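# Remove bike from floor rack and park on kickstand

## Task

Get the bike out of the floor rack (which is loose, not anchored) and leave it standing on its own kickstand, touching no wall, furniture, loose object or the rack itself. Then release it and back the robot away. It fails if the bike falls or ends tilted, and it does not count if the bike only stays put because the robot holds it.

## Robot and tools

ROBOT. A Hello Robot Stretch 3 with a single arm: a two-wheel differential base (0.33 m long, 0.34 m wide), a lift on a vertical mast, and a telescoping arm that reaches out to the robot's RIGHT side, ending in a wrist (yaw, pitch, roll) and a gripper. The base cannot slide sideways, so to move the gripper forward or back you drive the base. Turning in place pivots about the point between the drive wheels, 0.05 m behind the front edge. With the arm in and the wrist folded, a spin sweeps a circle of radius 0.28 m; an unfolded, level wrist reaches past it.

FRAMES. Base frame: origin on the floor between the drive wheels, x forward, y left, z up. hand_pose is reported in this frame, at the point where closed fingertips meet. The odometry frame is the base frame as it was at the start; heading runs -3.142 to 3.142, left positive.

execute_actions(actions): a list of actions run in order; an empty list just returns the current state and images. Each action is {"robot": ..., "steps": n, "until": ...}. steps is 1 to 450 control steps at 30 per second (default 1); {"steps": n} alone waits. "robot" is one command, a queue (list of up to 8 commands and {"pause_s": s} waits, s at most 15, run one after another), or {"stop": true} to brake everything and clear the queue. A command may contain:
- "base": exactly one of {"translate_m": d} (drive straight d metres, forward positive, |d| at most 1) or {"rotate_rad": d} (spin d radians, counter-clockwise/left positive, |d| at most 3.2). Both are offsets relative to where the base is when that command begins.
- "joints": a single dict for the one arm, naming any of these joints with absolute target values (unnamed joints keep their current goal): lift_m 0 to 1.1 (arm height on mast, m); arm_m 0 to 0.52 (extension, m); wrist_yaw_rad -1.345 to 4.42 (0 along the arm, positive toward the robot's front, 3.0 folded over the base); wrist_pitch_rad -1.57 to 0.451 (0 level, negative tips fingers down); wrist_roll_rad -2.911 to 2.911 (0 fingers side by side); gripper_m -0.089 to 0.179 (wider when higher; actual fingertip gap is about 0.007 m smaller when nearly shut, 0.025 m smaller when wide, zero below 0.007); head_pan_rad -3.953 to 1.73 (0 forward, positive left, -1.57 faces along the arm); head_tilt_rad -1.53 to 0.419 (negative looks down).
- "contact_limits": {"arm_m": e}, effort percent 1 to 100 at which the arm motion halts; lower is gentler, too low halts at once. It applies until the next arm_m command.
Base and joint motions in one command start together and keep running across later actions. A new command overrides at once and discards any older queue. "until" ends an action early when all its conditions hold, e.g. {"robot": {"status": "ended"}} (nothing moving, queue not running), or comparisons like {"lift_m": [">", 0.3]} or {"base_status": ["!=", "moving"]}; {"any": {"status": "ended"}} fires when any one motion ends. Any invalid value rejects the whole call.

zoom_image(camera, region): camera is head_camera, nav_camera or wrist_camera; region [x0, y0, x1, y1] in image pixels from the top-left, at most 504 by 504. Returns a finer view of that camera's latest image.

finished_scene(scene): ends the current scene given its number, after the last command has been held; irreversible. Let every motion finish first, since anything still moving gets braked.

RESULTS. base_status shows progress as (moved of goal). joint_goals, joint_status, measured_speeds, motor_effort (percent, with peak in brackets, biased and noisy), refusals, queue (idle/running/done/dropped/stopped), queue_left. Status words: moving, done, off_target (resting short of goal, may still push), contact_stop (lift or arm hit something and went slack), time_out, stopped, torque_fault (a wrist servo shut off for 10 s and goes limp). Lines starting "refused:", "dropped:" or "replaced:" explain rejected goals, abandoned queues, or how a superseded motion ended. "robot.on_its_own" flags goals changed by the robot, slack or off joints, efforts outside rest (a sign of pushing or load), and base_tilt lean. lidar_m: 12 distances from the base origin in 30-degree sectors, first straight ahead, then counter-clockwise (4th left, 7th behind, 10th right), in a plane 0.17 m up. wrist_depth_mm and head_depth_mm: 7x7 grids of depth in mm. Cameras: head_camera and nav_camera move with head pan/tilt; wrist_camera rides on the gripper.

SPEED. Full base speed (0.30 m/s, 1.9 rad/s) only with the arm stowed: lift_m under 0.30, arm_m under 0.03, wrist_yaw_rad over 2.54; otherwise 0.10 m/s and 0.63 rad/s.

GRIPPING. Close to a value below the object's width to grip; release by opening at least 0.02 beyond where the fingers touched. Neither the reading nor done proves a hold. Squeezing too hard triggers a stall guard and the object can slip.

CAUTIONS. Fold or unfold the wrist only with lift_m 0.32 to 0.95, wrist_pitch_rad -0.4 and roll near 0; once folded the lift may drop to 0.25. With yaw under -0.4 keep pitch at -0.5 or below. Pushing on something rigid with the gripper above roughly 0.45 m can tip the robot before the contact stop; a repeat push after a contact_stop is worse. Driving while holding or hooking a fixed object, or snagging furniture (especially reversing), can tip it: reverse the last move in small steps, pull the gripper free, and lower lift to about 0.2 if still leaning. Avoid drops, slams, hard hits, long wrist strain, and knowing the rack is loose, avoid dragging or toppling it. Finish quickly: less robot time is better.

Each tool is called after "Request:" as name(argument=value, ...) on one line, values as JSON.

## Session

Request:
execute_actions(actions=[])

Scene clock: 0.00 s.
robot.base_odometry: x=+0.000 y=+0.000 heading=+0.000 (m, m, rad; robot's odometry frame)
robot.turned_by_wheels: +0.000 (rad since the last result)
robot.turned_by_imu: +0.000 (rad since the last result)
robot.base_tilt: forward=-2.4 right=-1.4 (deg)
robot.lidar_m: 2.09 2.60 1.78 2.84 1.82 1.66 1.49 0.96 0.87 0.88 1.08 2.07
robot.head_depth_mm: 1943 1955 1957 1961 1953 1965 1956 / 1949 2041 2038 2039 2026 2040 2045 / 1981 2159 2155 2139 2139 2153 2116 / 1974 2250 2270 2240 2247 2265 2207 / 1989 2348 2353 2358 2366 2351 2182 / 2003 2475 2485 2478 2470 2484 2177 / 2037 2593 2618 2609 2626 2626 2156
robot.base_status: not_commanded
robot.joint_positions: lift_m=+0.590 arm_m=+0.001 wrist_yaw_rad=+3.126 wrist_pitch_rad=-0.378 wrist_roll_rad=-0.011 gripper_m=+0.037 head_pan_rad=-0.015 head_tilt_rad=+0.005
robot.joint_goals: lift_m=+0.590 arm_m=+0.001 wrist_yaw_rad=+3.126 wrist_pitch_rad=-0.378 wrist_roll_rad=-0.011 gripper_m=+0.037 head_pan_rad=-0.015 head_tilt_rad=+0.005
robot.joint_status: lift_m=not_commanded arm_m=not_commanded wrist_yaw_rad=not_commanded wrist_pitch_rad=not_commanded wrist_roll_rad=not_commanded gripper_m=not_commanded head_pan_rad=not_commanded head_tilt_rad=not_commanded
robot.measured_speeds: translate_m=+0.000 rotate_rad=+0.000 lift_m=+0.000 arm_m=+0.000 wrist_yaw_rad=+0.000 wrist_pitch_rad=+0.000 wrist_roll_rad=+0.000 head_pan_rad=+0.000 head_tilt_rad=+0.000
robot: refusals=0 queue=idle queue_left=0
robot.motor_effort: left_wheel=+1 right_wheel=+0 lift_m=+30 arm_m=+0 wrist_yaw_rad=+0 wrist_pitch_rad=+4 wrist_roll_rad=+0 gripper_m=+0 head_pan_rad=-1 head_tilt_rad=+1 (%)
robot.hand_pose: x=-0.0177 y=+0.0834 z=+0.6112 quat_wxyz=(+0.138, +0.691, +0.129, +0.698) (m; robot's base frame)
robot.wrist_depth_mm: - - - - - - - / - - - - - - - / - - - - - - - / - - - - - - - / - - - - - - - / 916 907 936 934 958 928 920 / 778 796 769 777 761 777 777
pictures: head_camera (sideways: a quarter turn clockwise sets it upright), nav_camera (sideways: a quarter turn counterclockwise sets it upright), wrist_camera
Images, in order (width x height): head_camera 896x504, nav_camera 672x504, wrist_camera 644x364.

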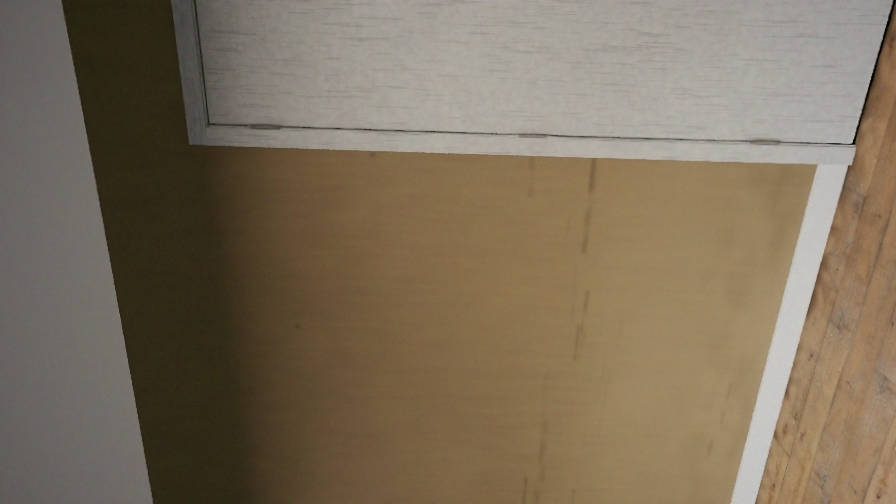

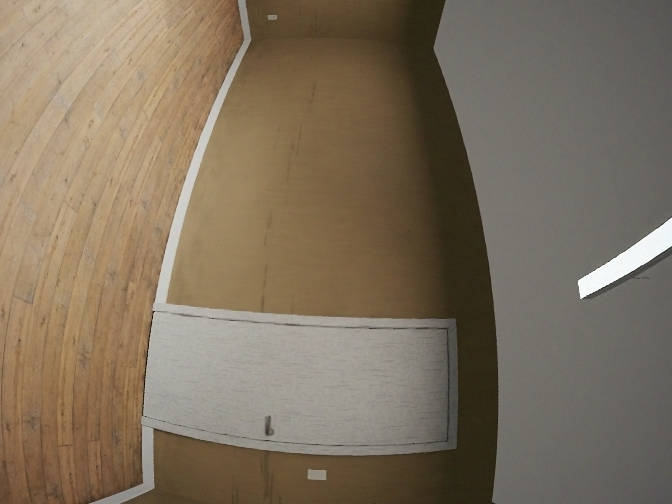

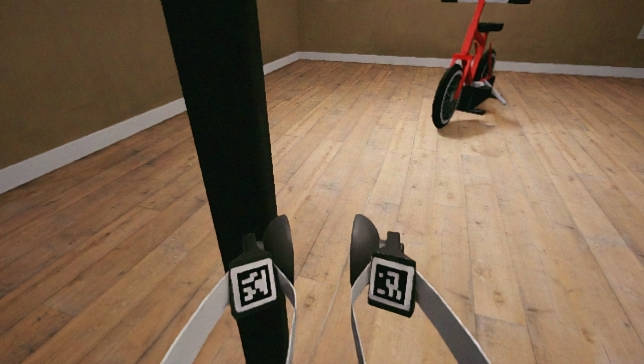

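Different: rear wheel in the rack, perhaps.

Request:
execute_actions(actions=[{"robot":{"base":{"rotate_rad":1.1},"joints":{"head_tilt_rad":-0.5,"head_pan_rad":0,"lift_m":0.28}},"steps":450,"until":{"robot":{"status":"ended"}}}])

Request:
zoom_image(camera="head_camera", region=[220,100,560,400])

Scene clock: 3.67 s.
robot.base_odometry: x=+0.000 y=+0.000 heading=+1.100 (m, m, rad; robot's odometry frame)
robot.turned_by_wheels: +1.100 (rad since the last result)
robot.turned_by_imu: +1.103 (rad since the last result)
robot.base_tilt: forward=-2.3 right=-1.3 (deg)
robot.lidar_m: 1.78 2.68 1.79 1.66 1.40 0.94 0.87 0.88 1.11 2.07 2.10 2.67
robot.head_depth_mm: 3451 3759 - 2716 1999 1579 1304 / 3470 3777 3961 2679 1970 1575 1301 / 3432 3771 3917 2686 1975 1567 1299 / 3355 3682 3828 2342 1968 1558 1299 / 3407 3698 3816 2659 1949 1556 1297 / 3376 3660 3853 2662 1951 1559 1293 / 3346 3568 3821 2626 1965 1556 1293
robot.base_status: done (rotate_rad +1.0999 of +1.1000)
robot.joint_positions: lift_m=+0.280 arm_m=+0.001 wrist_yaw_rad=+3.126 wrist_pitch_rad=-0.378 wrist_roll_rad=-0.011 gripper_m=+0.037 head_pan_rad=-0.007 head_tilt_rad=-0.494
robot.joint_goals: lift_m=+0.280 arm_m=+0.001 wrist_yaw_rad=+3.126 wrist_pitch_rad=-0.378 wrist_roll_rad=-0.011 gripper_m=+0.037 head_pan_rad=+0.000 head_tilt_rad=-0.500
robot.joint_status: lift_m=done arm_m=not_commanded wrist_yaw_rad=not_commanded wrist_pitch_rad=not_commanded wrist_roll_rad=not_commanded gripper_m=not_commanded head_pan_rad=done head_tilt_rad=done
robot.measured_speeds: translate_m=+0.000 rotate_rad=+0.000 lift_m=+0.000 arm_m=+0.000 wrist_yaw_rad=+0.000 wrist_pitch_rad=+0.000 wrist_roll_rad=+0.000 head_pan_rad=+0.000 head_tilt_rad=+0.000
robot: refusals=0 queue=done queue_left=0
robot.motor_effort: left_wheel=-2(7) right_wheel=+3(8) lift_m=+27(29) arm_m=+0(0) wrist_yaw_rad=+1(0) wrist_pitch_rad=+4(4) wrist_roll_rad=+0(0) gripper_m=+0(0) head_pan_rad=+5(7) head_tilt_rad=-3(23) (%)
robot.hand_pose: x=-0.0177 y=+0.0833 z=+0.3018 quat_wxyz=(+0.138, +0.691, +0.129, +0.698) (m; robot's base frame)
robot.wrist_depth_mm: - - - - - - - / - - - - - - - / - - - - - - - / 816 812 - 816 802 817 820 / 652 638 627 638 666 638 638 / 525 529 540 541 546 523 525 / 449 - - - 443 444 448
pictures: head_camera (sideways: a quarter turn clockwise sets it upright), nav_camera (sideways: a quarter turn counterclockwise sets it upright), wrist_camera
Images, in order (width x height): head_camera 896x504, nav_camera 672x504, wrist_camera 644x364.

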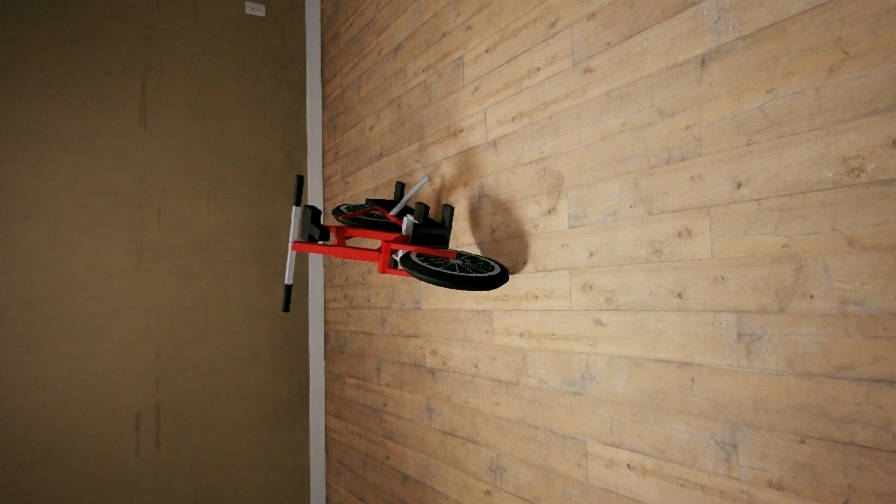

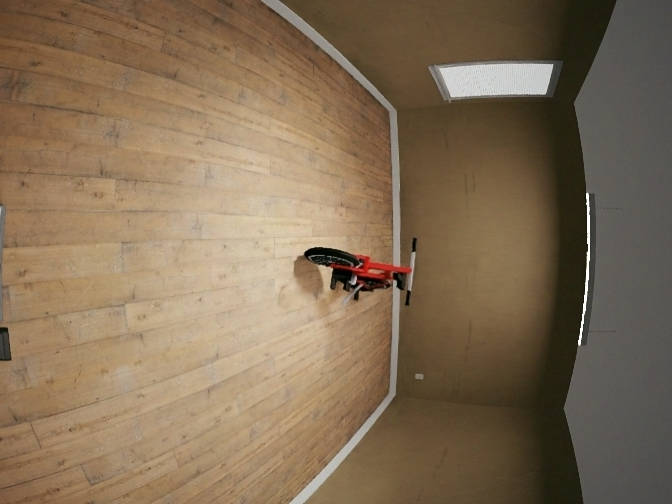

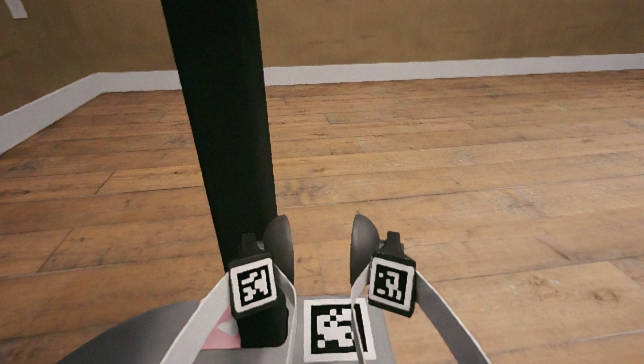

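Region (220, 100, 560, 400) of head_camera's 896x504 image, scaled by 1.482, with more detail than that image has; it fills the top 445 rows of this view, and the rest is white.

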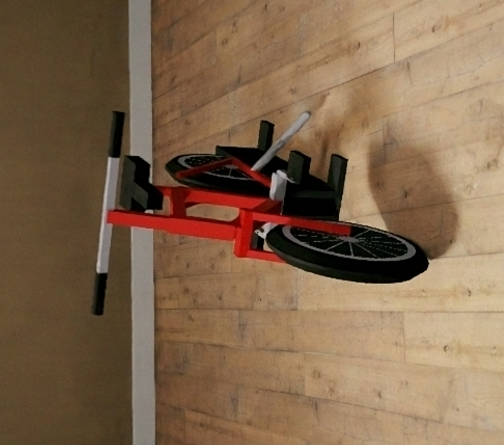

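Request:
execute_actions(actions=[{"robot":[{"base":{"rotate_rad":2.87},"joints":{"head_pan_rad":-1.57,"head_tilt_rad":-1.1}},{"base":{"translate_m":-1}},{"base":{"translate_m":-0.6}}],"steps":450,"until":{"robot":{"status":"ended"}}},{"robot":{"joints":{"head_pan_rad":-2.4,"head_tilt_rad":-0.9}},"steps":60,"until":{"robot":{"status":"ended"}}}])

Scene clock: 16.50 s.
robot.base_odometry: x=+1.082 y=+1.179 heading=-2.313 (m, m, rad; robot's odometry frame)
robot.turned_by_wheels: +2.870 (rad since the last result)
robot.turned_by_imu: +2.867 (rad since the last result)
robot.base_tilt: forward=-2.4 right=-1.4 (deg)
robot.lidar_m: 2.34 2.31 1.85 1.46 1.44 1.53 2.25 1.02 0.71 0.69 2.33 2.49
robot.head_depth_mm: 2190 2308 1905 1620 1404 1236 1146 / 2294 2297 1896 1616 1403 1240 1154 / 2356 2341 1543 1581 1396 1239 - / 2439 2322 1341 1519 1415 1241 - / 2551 2333 1502 1556 1403 1237 1148 / 2635 2314 1768 1179 1359 1241 1130 / 2751 2310 1901 1618 1205 1240 1112
robot.base_status: done (translate_m -0.6000 of -0.6000)
robot.joint_positions: lift_m=+0.280 arm_m=+0.001 wrist_yaw_rad=+3.126 wrist_pitch_rad=-0.378 wrist_roll_rad=-0.011 gripper_m=+0.037 head_pan_rad=-2.393 head_tilt_rad=-0.903
robot.joint_goals: lift_m=+0.280 arm_m=+0.001 wrist_yaw_rad=+3.126 wrist_pitch_rad=-0.378 wrist_roll_rad=-0.011 gripper_m=+0.037 head_pan_rad=-2.400 head_tilt_rad=-0.900
robot.joint_status: lift_m=done arm_m=not_commanded wrist_yaw_rad=not_commanded wrist_pitch_rad=not_commanded wrist_roll_rad=not_commanded gripper_m=not_commanded head_pan_rad=done head_tilt_rad=done
robot.measured_speeds: translate_m=+0.000 rotate_rad=+0.000 lift_m=+0.000 arm_m=+0.000 wrist_yaw_rad=+0.000 wrist_pitch_rad=+0.000 wrist_roll_rad=+0.000 head_pan_rad=+0.000 head_tilt_rad=+0.000
robot: refusals=0 queue=done queue_left=0
robot.motor_effort: left_wheel=-2(11) right_wheel=+3(13) lift_m=+27(27) arm_m=+0(0) wrist_yaw_rad=+1(0) wrist_pitch_rad=+4(4) wrist_roll_rad=+0(0) gripper_m=+0(0) head_pan_rad=-4(52) head_tilt_rad=+1(27) (%)
robot.hand_pose: x=-0.0177 y=+0.0833 z=+0.3018 quat_wxyz=(+0.138, +0.691, +0.129, +0.698) (m; robot's base frame)
robot.wrist_depth_mm: - - - - - - - / - - - - - - - / - - - - - - - / 832 836 - 807 814 806 821 / 643 652 624 642 664 642 631 / 531 529 549 544 543 526 524 / 445 - - - 444 444 445
pictures: head_camera (sideways: a quarter turn clockwise sets it upright), nav_camera (sideways: a quarter turn counterclockwise sets it upright), wrist_camera
Images, in order (width x height): head_camera 896x504, nav_camera 672x504, wrist_camera 644x364.

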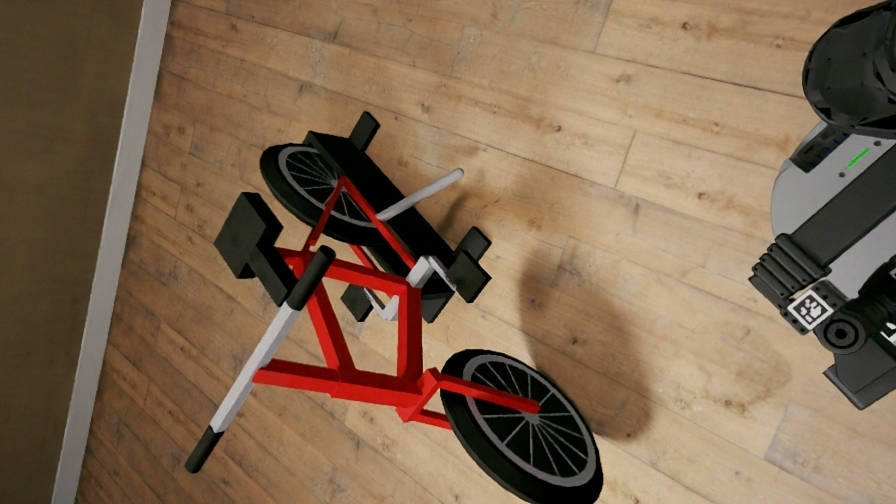

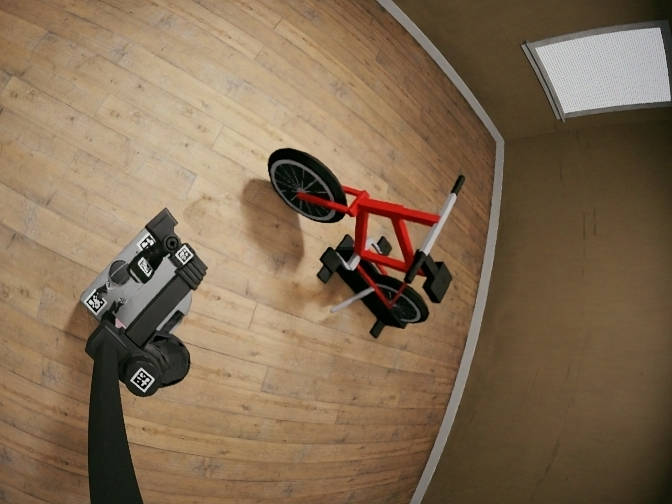

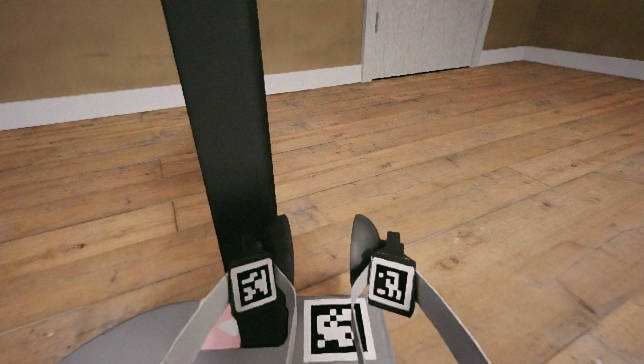

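Bike is about 0.67 m off; fine.

Request:
execute_actions(actions=[{"robot":[{"base":{"translate_m":-0.55}},{"joints":{"lift_m":0.36,"wrist_pitch_rad":-0.4,"head_pan_rad":-1.57,"head_tilt_rad":-1.05}},{"joints":{"wrist_yaw_rad":0,"gripper_m":0.1}},{"joints":{"wrist_pitch_rad":0,"lift_m":0.25}}],"steps":450,"until":{"robot":{"status":"ended"}}}])

Scene clock: 25.80 s.
robot.base_odometry: x=+1.454 y=+1.584 heading=-2.313 (m, m, rad; robot's odometry frame)
robot.turned_by_wheels: +0.000 (rad since the last result)
robot.turned_by_imu: -0.002 (rad since the last result)
robot.base_tilt: forward=-2.5 right=-1.3 (deg)
robot.lidar_m: 2.84 2.80 1.58 1.22 1.21 1.28 1.89 1.95 0.69 0.72 0.73 2.72
robot.head_depth_mm: 2202 1903 1175 1375 1325 1198 1115 / 2196 1892 1051 1367 1320 1214 - / 2214 1905 1184 1385 1324 1234 - / 2211 1857 1597 1431 1320 1214 - / 2213 1903 1090 1404 1326 1203 1101 / 2216 1912 1661 1375 1328 1207 1102 / 2218 1898 1659 1429 1330 1202 1097
robot.base_status: done (translate_m -0.5500 of -0.5500)
robot.joint_positions: lift_m=+0.250 arm_m=+0.001 wrist_yaw_rad=+0.002 wrist_pitch_rad=-0.023 wrist_roll_rad=-0.011 gripper_m=+0.100 head_pan_rad=-1.577 head_tilt_rad=-1.037
robot.joint_goals: lift_m=+0.250 arm_m=+0.001 wrist_yaw_rad=+0.000 wrist_pitch_rad=+0.000 wrist_roll_rad=-0.011 gripper_m=+0.100 head_pan_rad=-1.570 head_tilt_rad=-1.050
robot.joint_status: lift_m=done arm_m=not_commanded wrist_yaw_rad=done wrist_pitch_rad=done wrist_roll_rad=not_commanded gripper_m=done head_pan_rad=done head_tilt_rad=done
robot.measured_speeds: translate_m=+0.000 rotate_rad=+0.000 lift_m=+0.000 arm_m=+0.000 wrist_yaw_rad=+0.000 wrist_pitch_rad=+0.000 wrist_roll_rad=+0.000 head_pan_rad=+0.000 head_tilt_rad=+0.000
robot: refusals=0 queue=done queue_left=0
robot.motor_effort: left_wheel=-2(11) right_wheel=+3(6) lift_m=+27(35) arm_m=+0(1) wrist_yaw_rad=-2(3) wrist_pitch_rad=+8(9) wrist_roll_rad=+0(0) gripper_m=+0(80) head_pan_rad=+3(53) head_tilt_rad=-4(14) (%)
robot.hand_pose: x=-0.0209 y=-0.4016 z=+0.3589 quat_wxyz=(+0.711, +0.009, -0.703, -0.008) (m; robot's base frame)
robot.wrist_depth_mm: - - - - - - - / - - 479 480 519 - - / - - - - 511 - - / 458 466 - - - 519 543 / 469 476 - 516 675 534 557 / 481 493 735 487 518 538 556 / 500 514 601 580 536 552 570
pictures: head_camera (sideways: a quarter turn clockwise sets it upright), nav_camera (sideways: a quarter turn counterclockwise sets it upright), wrist_camera
Images, in order (width x height): head_camera 896x504, nav_camera 672x504, wrist_camera 644x364.

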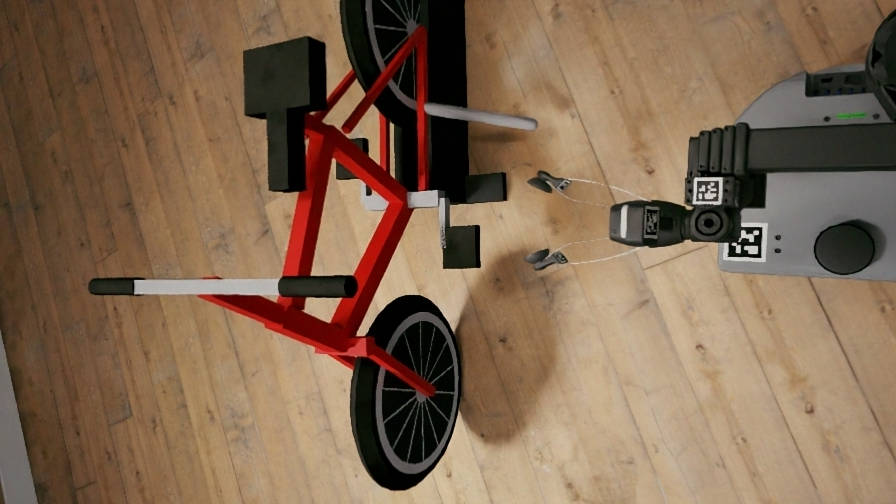

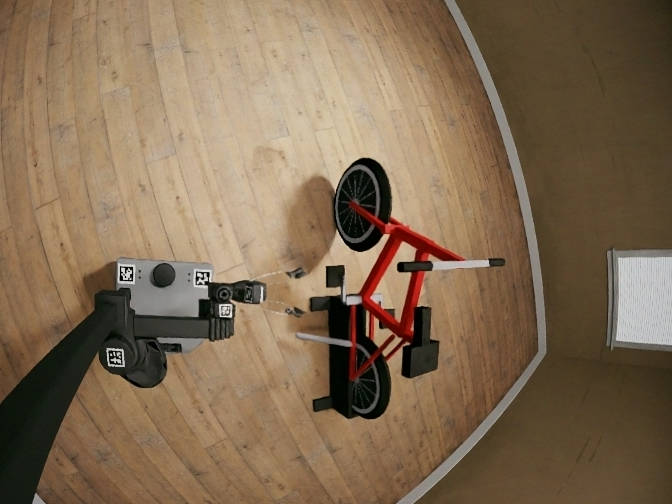

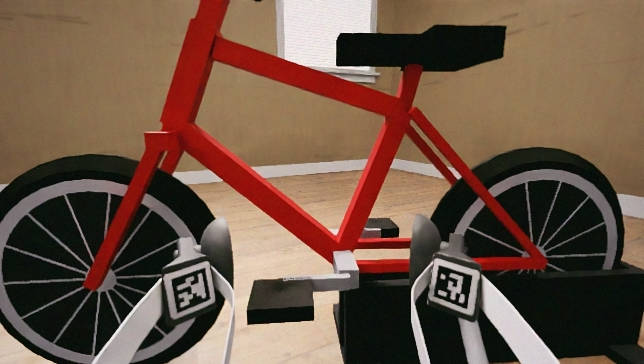

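Request:
execute_actions(actions=[{"robot":{"base":{"translate_m":-0.07},"joints":{"arm_m":0.27}},"steps":450,"until":{"robot":{"status":"ended"}}}])

Scene clock: 29.03 s.
robot.base_odometry: x=+1.501 y=+1.635 heading=-2.313 (m, m, rad; robot's odometry frame)
robot.turned_by_wheels: +0.000 (rad since the last result)
robot.turned_by_imu: +0.000 (rad since the last result)
robot.base_tilt: forward=-2.3 right=-1.2 (deg)
robot.lidar_m: 2.91 2.87 1.54 1.19 1.18 1.26 1.85 1.89 0.76 0.67 0.74 2.76
robot.head_depth_mm: 2210 1904 1654 1390 1319 1208 1119 / 2221 1898 1140 1380 1318 1202 - / 2232 1896 1091 1360 1298 1228 - / 2225 1894 1610 1365 1323 1224 - / 2204 1872 1148 1433 1330 1208 1107 / 2213 1901 1168 1389 1327 1205 1100 / 2249 1903 1669 1390 1326 1210 1099
robot.base_status: done (translate_m -0.0700 of -0.0700)
robot.joint_positions: lift_m=+0.250 arm_m=+0.270 wrist_yaw_rad=+0.001 wrist_pitch_rad=-0.022 wrist_roll_rad=-0.011 gripper_m=+0.100 head_pan_rad=-1.577 head_tilt_rad=-1.037
robot.joint_goals: lift_m=+0.250 arm_m=+0.270 wrist_yaw_rad=+0.000 wrist_pitch_rad=+0.000 wrist_roll_rad=-0.011 gripper_m=+0.100 head_pan_rad=-1.570 head_tilt_rad=-1.050
robot.joint_status: lift_m=done arm_m=done wrist_yaw_rad=done wrist_pitch_rad=done wrist_roll_rad=not_commanded gripper_m=done head_pan_rad=done head_tilt_rad=done
robot.measured_speeds: translate_m=+0.000 rotate_rad=+0.000 lift_m=+0.000 arm_m=+0.000 wrist_yaw_rad=+0.000 wrist_pitch_rad=+0.000 wrist_roll_rad=+0.000 head_pan_rad=+0.000 head_tilt_rad=+0.000
robot: refusals=0 queue=done queue_left=0
robot.motor_effort: left_wheel=-2(7) right_wheel=+3(5) lift_m=+27(27) arm_m=+5(6) wrist_yaw_rad=-1(2) wrist_pitch_rad=+7(8) wrist_roll_rad=+0(0) gripper_m=+0(1) head_pan_rad=+4(5) head_tilt_rad=-4(5) (%)
robot.hand_pose: x=-0.0212 y=-0.6703 z=+0.3590 quat_wxyz=(+0.711, +0.009, -0.703, -0.008) (m; robot's base frame)
robot.wrist_depth_mm: - 194 198 - 263 - - / - - - 210 215 - - / - - - - 222 - - / - - - - - 297 - / 214 - - - - 302 246 / 752 224 835 262 773 252 248 / 639 239 247 267 346 258 258
pictures: head_camera (sideways: a quarter turn clockwise sets it upright), nav_camera (sideways: a quarter turn counterclockwise sets it upright), wrist_camera
Images, in order (width x height): head_camera 896x504, nav_camera 672x504, wrist_camera 644x364.

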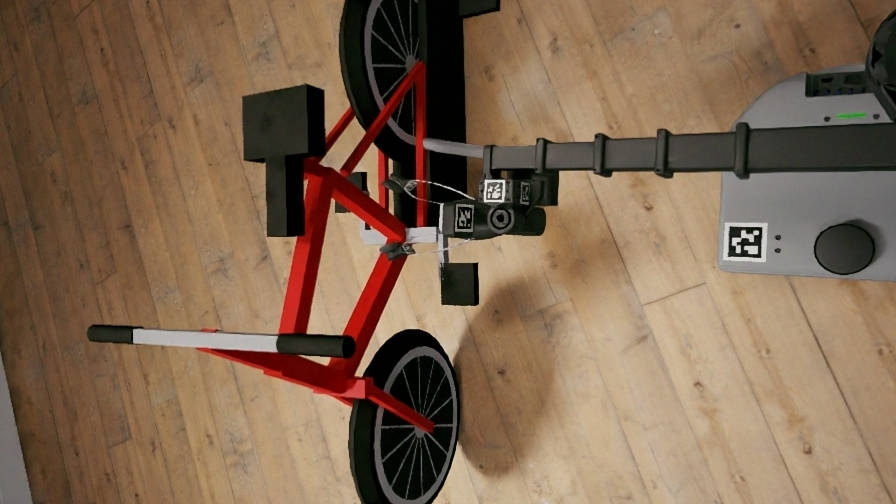

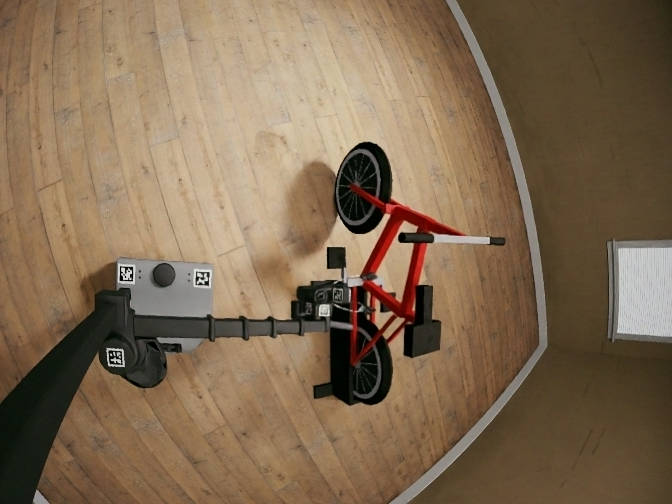

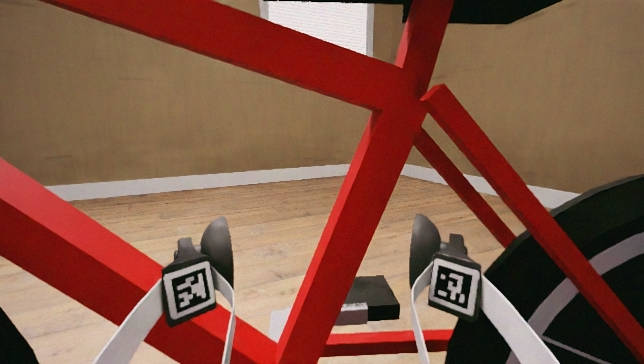

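Request:
execute_actions(actions=[{"robot":[{"joints":{"arm_m":0.345,"wrist_roll_rad":0.28}},{"joints":{"gripper_m":-0.045}},{"base":{"translate_m":0.1}}],"steps":450,"until":{"robot":{"status":"ended"}}}])

Scene clock: 34.63 s.
robot.base_odometry: x=+1.434 y=+1.562 heading=-2.313 (m, m, rad; robot's odometry frame)
robot.turned_by_wheels: +0.000 (rad since the last result)
robot.turned_by_imu: -0.001 (rad since the last result)
robot.base_tilt: forward=-2.4 right=-1.3 (deg)
robot.lidar_m: 2.82 2.77 1.59 1.24 1.23 1.30 1.91 1.97 0.75 0.66 0.74 2.72
robot.head_depth_mm: 2208 1893 1642 1373 1321 1199 1110 / 2215 1884 1170 1367 1328 1197 - / 2210 1898 1053 1300 1326 1223 - / 2224 1893 1567 1401 1325 1214 - / 2215 1847 1599 1430 1326 1204 1105 / 2202 1902 1101 1372 1324 1201 1101 / 2236 1898 1658 1369 1328 1208 1106
robot.base_status: done (translate_m +0.1000 of +0.1000)
robot.joint_positions: lift_m=+0.250 arm_m=+0.345 wrist_yaw_rad=-0.004 wrist_pitch_rad=-0.044 wrist_roll_rad=+0.299 gripper_m=-0.035 head_pan_rad=-1.577 head_tilt_rad=-1.037
robot.joint_goals: lift_m=+0.250 arm_m=+0.345 wrist_yaw_rad=+0.000 wrist_pitch_rad=+0.000 wrist_roll_rad=+0.280 gripper_m=-0.036 head_pan_rad=-1.570 head_tilt_rad=-1.050
robot.joint_status: lift_m=done arm_m=done wrist_yaw_rad=done wrist_pitch_rad=done wrist_roll_rad=done gripper_m=done head_pan_rad=done head_tilt_rad=done
robot.measured_speeds: translate_m=+0.000 rotate_rad=+0.000 lift_m=+0.000 arm_m=+0.000 wrist_yaw_rad=+0.000 wrist_pitch_rad=+0.000 wrist_roll_rad=+0.000 head_pan_rad=+0.000 head_tilt_rad=+0.000
robot: refusals=0 queue=done queue_left=0
robot.on_its_own: gripper_m is held at -0.036, not at your -0.045, by its stall guard, which is still easing
robot.motor_effort: left_wheel=-3(15) right_wheel=+4(35) lift_m=+29(29) arm_m=+2(5) wrist_yaw_rad=+3(35) wrist_pitch_rad=+15(17) wrist_roll_rad=-8(5) gripper_m=-21(100) head_pan_rad=+4(5) head_tilt_rad=-5(5) (%)
robot.hand_pose: x=-0.0224 y=-0.7448 z=+0.3533 quat_wxyz=(+0.594, +0.012, -0.804, -0.019) (m; robot's base frame)
robot.wrist_depth_mm: 124 126 131 134 - - - / 127 130 134 138 107 - - / - - - 143 212 114 - / - - - 147 - 224 122 / - - - 152 939 770 169 / - - - 156 677 583 167 / - 889 699 162 293 240 172
pictures: head_camera (sideways: a quarter turn clockwise sets it upright), nav_camera (sideways: a quarter turn counterclockwise sets it upright), wrist_camera
Images, in order (width x height): head_camera 896x504, nav_camera 672x504, wrist_camera 644x364.

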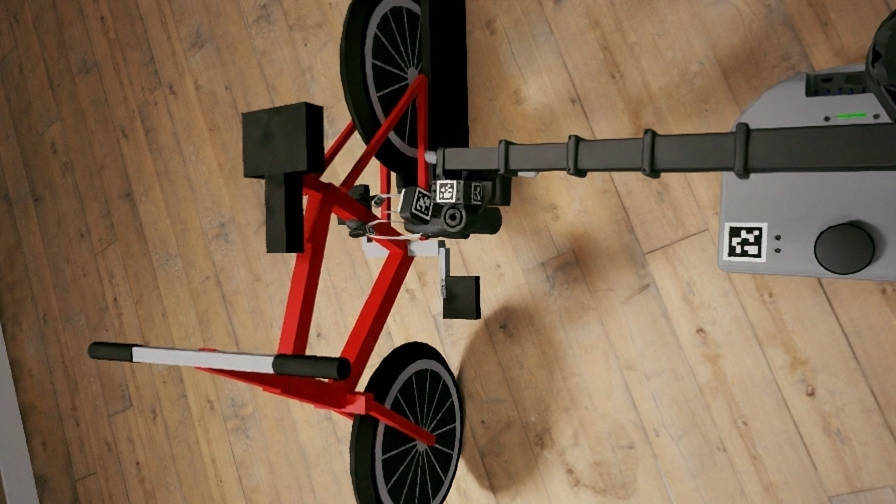

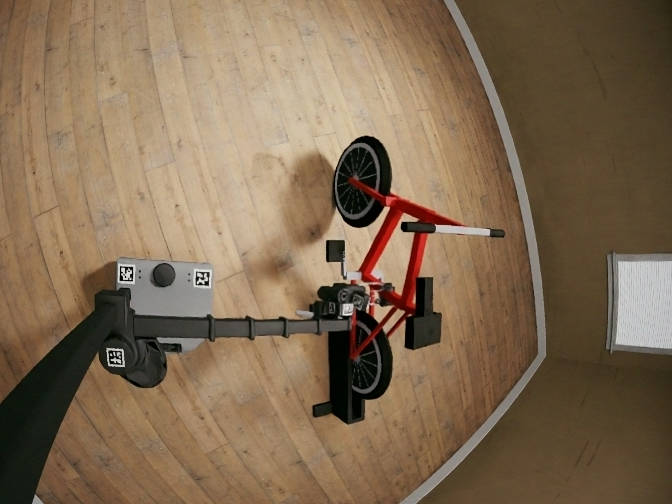

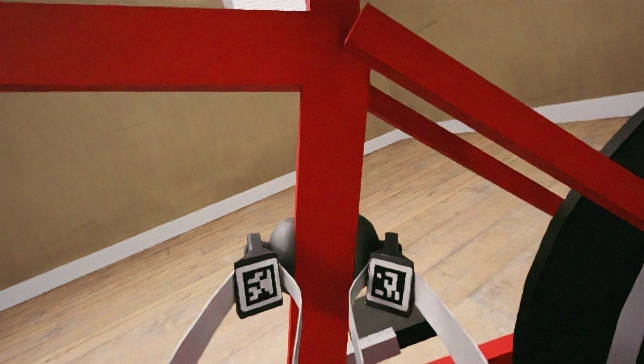

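Request:
execute_actions(actions=[{"robot":{"base":{"translate_m":0.15},"joints":{"gripper_m":-0.02,"head_pan_rad":-1.9}},"steps":450,"until":{"robot":{"status":"ended"}}}])

Scene clock: 37.50 s.
robot.base_odometry: x=+1.332 y=+1.451 heading=-2.314 (m, m, rad; robot's odometry frame)
robot.turned_by_wheels: -0.001 (rad since the last result)
robot.turned_by_imu: -0.001 (rad since the last result)
robot.base_tilt: forward=-2.4 right=-1.3 (deg)
robot.lidar_m: 2.68 2.64 1.67 1.30 1.29 1.37 2.01 2.11 0.67 0.67 0.72 2.63
robot.head_depth_mm: 2182 1901 1645 1474 1318 1203 1132 / 2210 1888 1661 1458 1327 1221 - / 2205 1891 1305 1428 1325 - - / 2224 1903 1206 1326 1308 1222 - / 2217 1902 1057 1422 1320 1202 1099 / 2230 1904 1569 1426 1326 1202 1105 / 2241 1914 1577 1227 1331 1203 1103
robot.base_status: done (translate_m +0.1500 of +0.1500)
robot.joint_positions: lift_m=+0.250 arm_m=+0.345 wrist_yaw_rad=-0.099 wrist_pitch_rad=-0.040 wrist_roll_rad=+0.299 gripper_m=-0.019 head_pan_rad=-1.893 head_tilt_rad=-1.037
robot.joint_goals: lift_m=+0.250 arm_m=+0.345 wrist_yaw_rad=-0.068 wrist_pitch_rad=+0.000 wrist_roll_rad=+0.280 gripper_m=-0.020 head_pan_rad=-1.900 head_tilt_rad=-1.050
robot.joint_status: lift_m=done arm_m=done wrist_yaw_rad=done wrist_pitch_rad=done wrist_roll_rad=done gripper_m=done head_pan_rad=done head_tilt_rad=done
robot.measured_speeds: translate_m=+0.000 rotate_rad=+0.000 lift_m=+0.000 arm_m=+0.000 wrist_yaw_rad=+0.000 wrist_pitch_rad=+0.000 wrist_roll_rad=+0.000 head_pan_rad=+0.000 head_tilt_rad=+0.000
robot: refusals=0 queue=done queue_left=0
robot.on_its_own: wrist_yaw_rad is held at -0.068, not at your +0.000, by its stall guard, which is still easing; right_wheel is at rest, and its effort (+24) is outside its rest range (-18 to +18)
robot.motor_effort: left_wheel=-15(29) right_wheel=+24(52) lift_m=+29(29) arm_m=+2(2) wrist_yaw_rad=+27(62) wrist_pitch_rad=+14(15) wrist_roll_rad=-8(8) gripper_m=-20(47) head_pan_rad=-5(35) head_tilt_rad=-5(5) (%)
robot.hand_pose: x=-0.0468 y=-0.7437 z=+0.3545 quat_wxyz=(+0.593, -0.028, -0.804, -0.046) (m; robot's base frame)
robot.wrist_depth_mm: 121 125 133 142 - - - / 139 129 137 145 120 - - / - - - 151 - 129 193 / - - - 153 - 250 145 / - - - 155 935 754 184 / - - - 158 660 572 187 / - 879 725 165 304 202 191
pictures: head_camera (sideways: a quarter turn clockwise sets it upright), nav_camera (sideways: a quarter turn counterclockwise sets it upright), wrist_camera
Images, in order (width x height): head_camera 896x504, nav_camera 672x504, wrist_camera 644x364.

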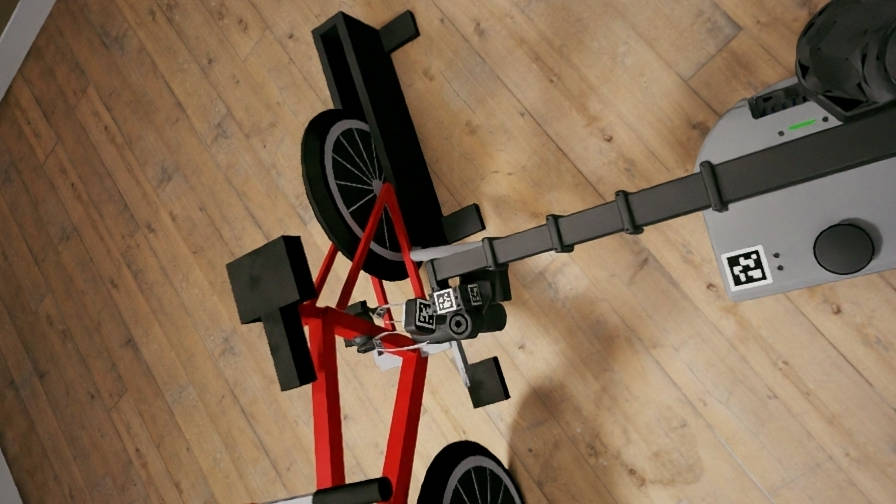

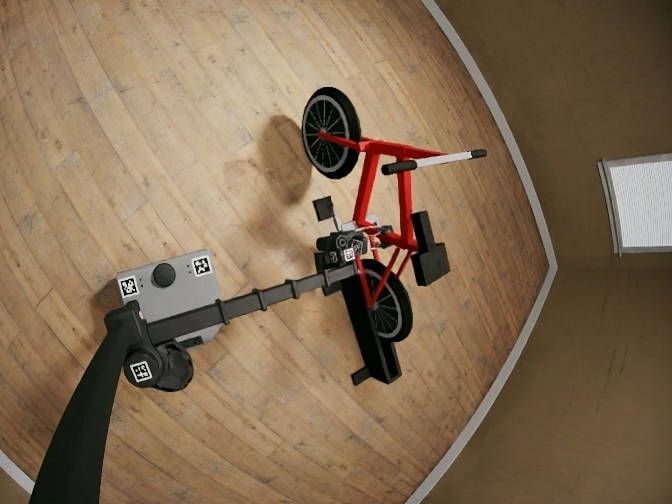

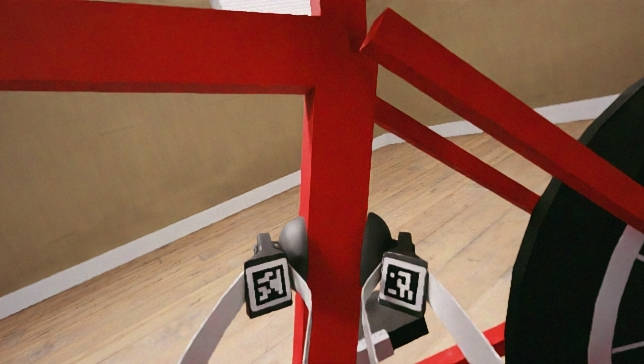

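Request:
execute_actions(actions=[{"robot":{"base":{"translate_m":0.12},"joints":{"arm_m":0.333,"lift_m":0.26,"wrist_yaw_rad":0.03}},"steps":450,"until":{"robot":{"status":"ended"}}}])

Scene clock: 39.97 s.
robot.base_odometry: x=+1.251 y=+1.363 heading=-2.313 (m, m, rad; robot's odometry frame)
robot.turned_by_wheels: +0.001 (rad since the last result)
robot.turned_by_imu: +0.001 (rad since the last result)
robot.base_tilt: forward=-2.4 right=-1.2 (deg)
robot.lidar_m: 2.57 2.54 1.73 1.35 1.34 1.42 2.09 2.22 0.74 0.64 0.73 2.59
robot.head_depth_mm: 2204 1896 1542 1466 1323 1201 1139 / 2213 1897 1652 1450 1324 1214 - / 2210 1906 1305 1424 1324 - - / 2220 1900 1231 1371 1321 1223 - / 2197 1912 1013 1408 1322 1203 1103 / 2245 1897 1578 1231 1326 1210 1099 / 2220 1906 1666 1405 1330 1205 1107
robot.base_status: done (translate_m +0.1200 of +0.1200)
robot.joint_positions: lift_m=+0.260 arm_m=+0.333 wrist_yaw_rad=+0.036 wrist_pitch_rad=-0.078 wrist_roll_rad=+0.299 gripper_m=-0.019 head_pan_rad=-1.893 head_tilt_rad=-1.037
robot.joint_goals: lift_m=+0.260 arm_m=+0.333 wrist_yaw_rad=+0.030 wrist_pitch_rad=+0.000 wrist_roll_rad=+0.280 gripper_m=-0.020 head_pan_rad=-1.900 head_tilt_rad=-1.050
robot.joint_status: lift_m=done arm_m=done wrist_yaw_rad=done wrist_pitch_rad=done wrist_roll_rad=done gripper_m=done head_pan_rad=done head_tilt_rad=done
robot.measured_speeds: translate_m=+0.000 rotate_rad=+0.000 lift_m=+0.000 arm_m=+0.000 wrist_yaw_rad=+0.000 wrist_pitch_rad=+0.000 wrist_roll_rad=+0.000 head_pan_rad=+0.000 head_tilt_rad=+0.000
robot: refusals=0 queue=done queue_left=0
robot.motor_effort: left_wheel=+0(18) right_wheel=-2(41) lift_m=+38(40) arm_m=-3(5) wrist_yaw_rad=-4(52) wrist_pitch_rad=+27(28) wrist_roll_rad=-8(8) gripper_m=-17(22) head_pan_rad=-5(4) head_tilt_rad=-5(5) (%)
robot.hand_pose: x=-0.0123 y=-0.7317 z=+0.3543 quat_wxyz=(+0.594, +0.038, -0.803, -0.021) (m; robot's base frame)
robot.wrist_depth_mm: 125 127 130 133 - - - / 129 131 134 138 106 - - / - - - 143 - 113 - / - - - 149 - 225 122 / - - - 154 894 735 169 / - - - 160 650 563 168 / - 836 682 168 299 244 174
pictures: head_camera (sideways: a quarter turn clockwise sets it upright), nav_camera (sideways: a quarter turn counterclockwise sets it upright), wrist_camera
Images, in order (width x height): head_camera 896x504, nav_camera 672x504, wrist_camera 644x364.

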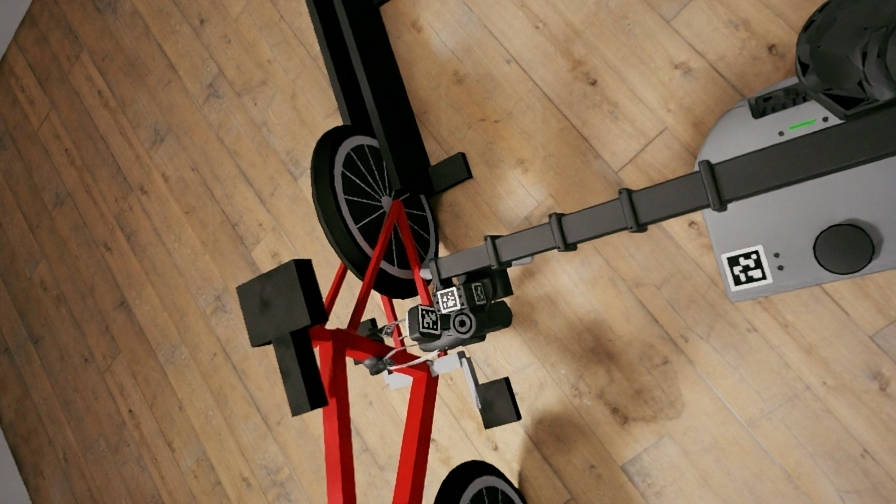

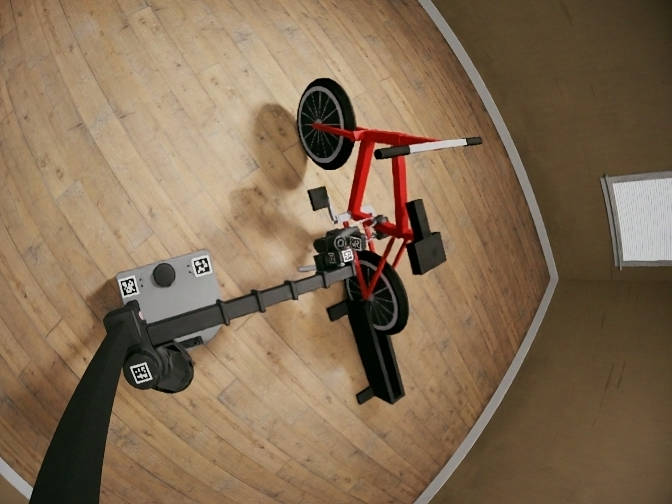

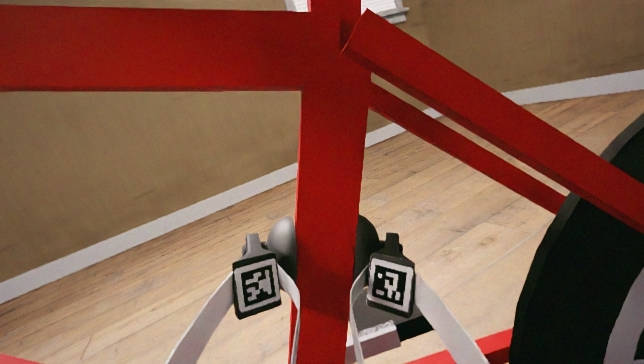

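Over the hump. Roll clear, then lean onto the stand.

Request:
execute_actions(actions=[{"robot":[{"base":{"translate_m":0.33},"joints":{"lift_m":0.25,"wrist_yaw_rad":0.0,"head_pan_rad":-1.6}},{"joints":{"arm_m":0.29}}],"steps":450,"until":{"robot":{"status":"ended"}}}])

Scene clock: 45.77 s.
robot.base_odometry: x=+1.028 y=+1.120 heading=-2.313 (m, m, rad; robot's odometry frame)
robot.turned_by_wheels: +0.000 (rad since the last result)
robot.turned_by_imu: -0.002 (rad since the last result)
robot.base_tilt: forward=-2.3 right=-1.2 (deg)
robot.lidar_m: 2.28 2.23 1.90 1.49 1.48 1.57 2.30 2.52 0.85 0.84 1.09 2.44
robot.head_depth_mm: 2201 1890 1655 1466 1324 1199 1117 / 2188 1887 1482 1466 1318 1210 - / 2197 1891 1427 1521 1320 1216 - / 2216 1881 1577 1470 1317 1220 - / 2215 1818 1601 1470 1324 1203 1106 / 2159 1773 1655 1476 1327 1197 1103 / 2105 1899 1566 1470 1324 1199 1103
robot.base_status: done (translate_m +0.3300 of +0.3300)
robot.joint_positions: lift_m=+0.250 arm_m=+0.333 wrist_yaw_rad=-0.124 wrist_pitch_rad=-0.013 wrist_roll_rad=+0.282 gripper_m=-0.020 head_pan_rad=-1.606 head_tilt_rad=-1.040
robot.joint_goals: lift_m=+0.250 arm_m=+0.333 wrist_yaw_rad=-0.122 wrist_pitch_rad=+0.000 wrist_roll_rad=+0.280 gripper_m=-0.020 head_pan_rad=-1.600 head_tilt_rad=-1.050
robot.joint_status: lift_m=done arm_m=done wrist_yaw_rad=off_target wrist_pitch_rad=done wrist_roll_rad=done gripper_m=done head_pan_rad=done head_tilt_rad=done
robot.measured_speeds: translate_m=+0.000 rotate_rad=+0.000 lift_m=+0.000 arm_m=+0.000 wrist_yaw_rad=+0.000 wrist_pitch_rad=+0.000 wrist_roll_rad=+0.000 head_pan_rad=+0.000 head_tilt_rad=+0.000
robot: refusals=0 queue=dropped queue_left=0
robot.on_its_own: wrist_yaw_rad is held at -0.122, not at your +0.000, by its stall guard, which is not easing now
robot.motor_effort: left_wheel=+0(22) right_wheel=+0(37) lift_m=+27(37) arm_m=-4(21) wrist_yaw_rad=+2(47) wrist_pitch_rad=+4(59) wrist_roll_rad=-1(8) gripper_m=-8(22) head_pan_rad=+4(34) head_tilt_rad=-4(5) (%)
robot.hand_pose: x=-0.0530 y=-0.7323 z=+0.3612 quat_wxyz=(+0.600, -0.045, -0.798, -0.043) (m; robot's base frame)
robot.wrist_depth_mm: - - - - - - - / - - - - - - - / - - - - - - - / - - - - - - 983 / - - - - - 830 695 / 589 695 546 - 425 362 521 / 549 794 510 392 321 316 469
pictures: head_camera (sideways: a quarter turn clockwise sets it upright), nav_camera (sideways: a quarter turn counterclockwise sets it upright), wrist_camera
dropped: robot: command 0 of its queue: wrist_yaw_rad: off_target
Images, in order (width x height): head_camera 896x504, nav_camera 672x504, wrist_camera 644x364.

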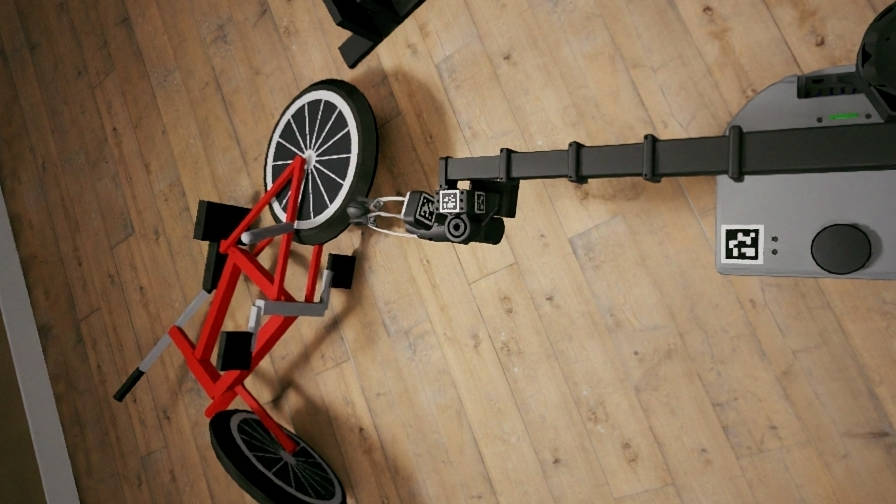

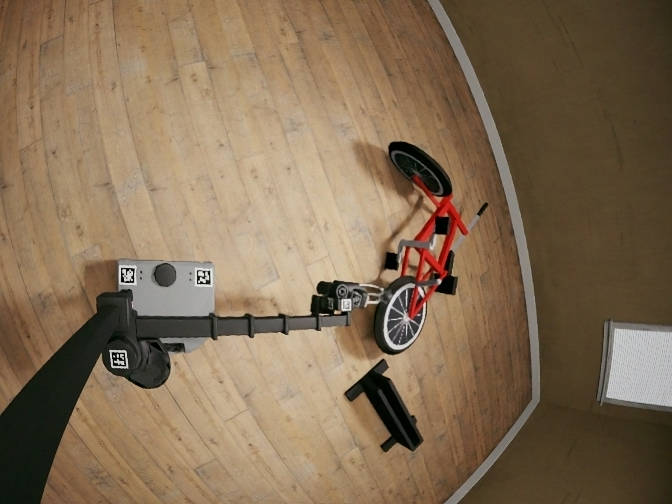

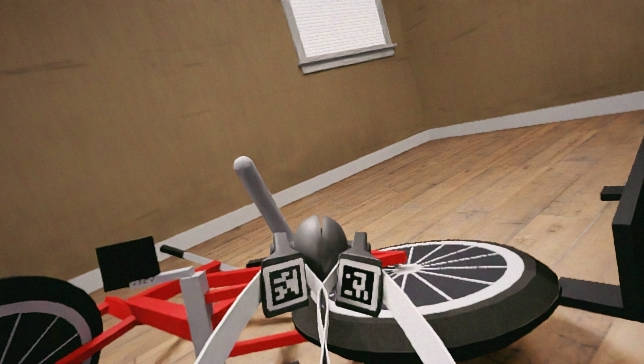

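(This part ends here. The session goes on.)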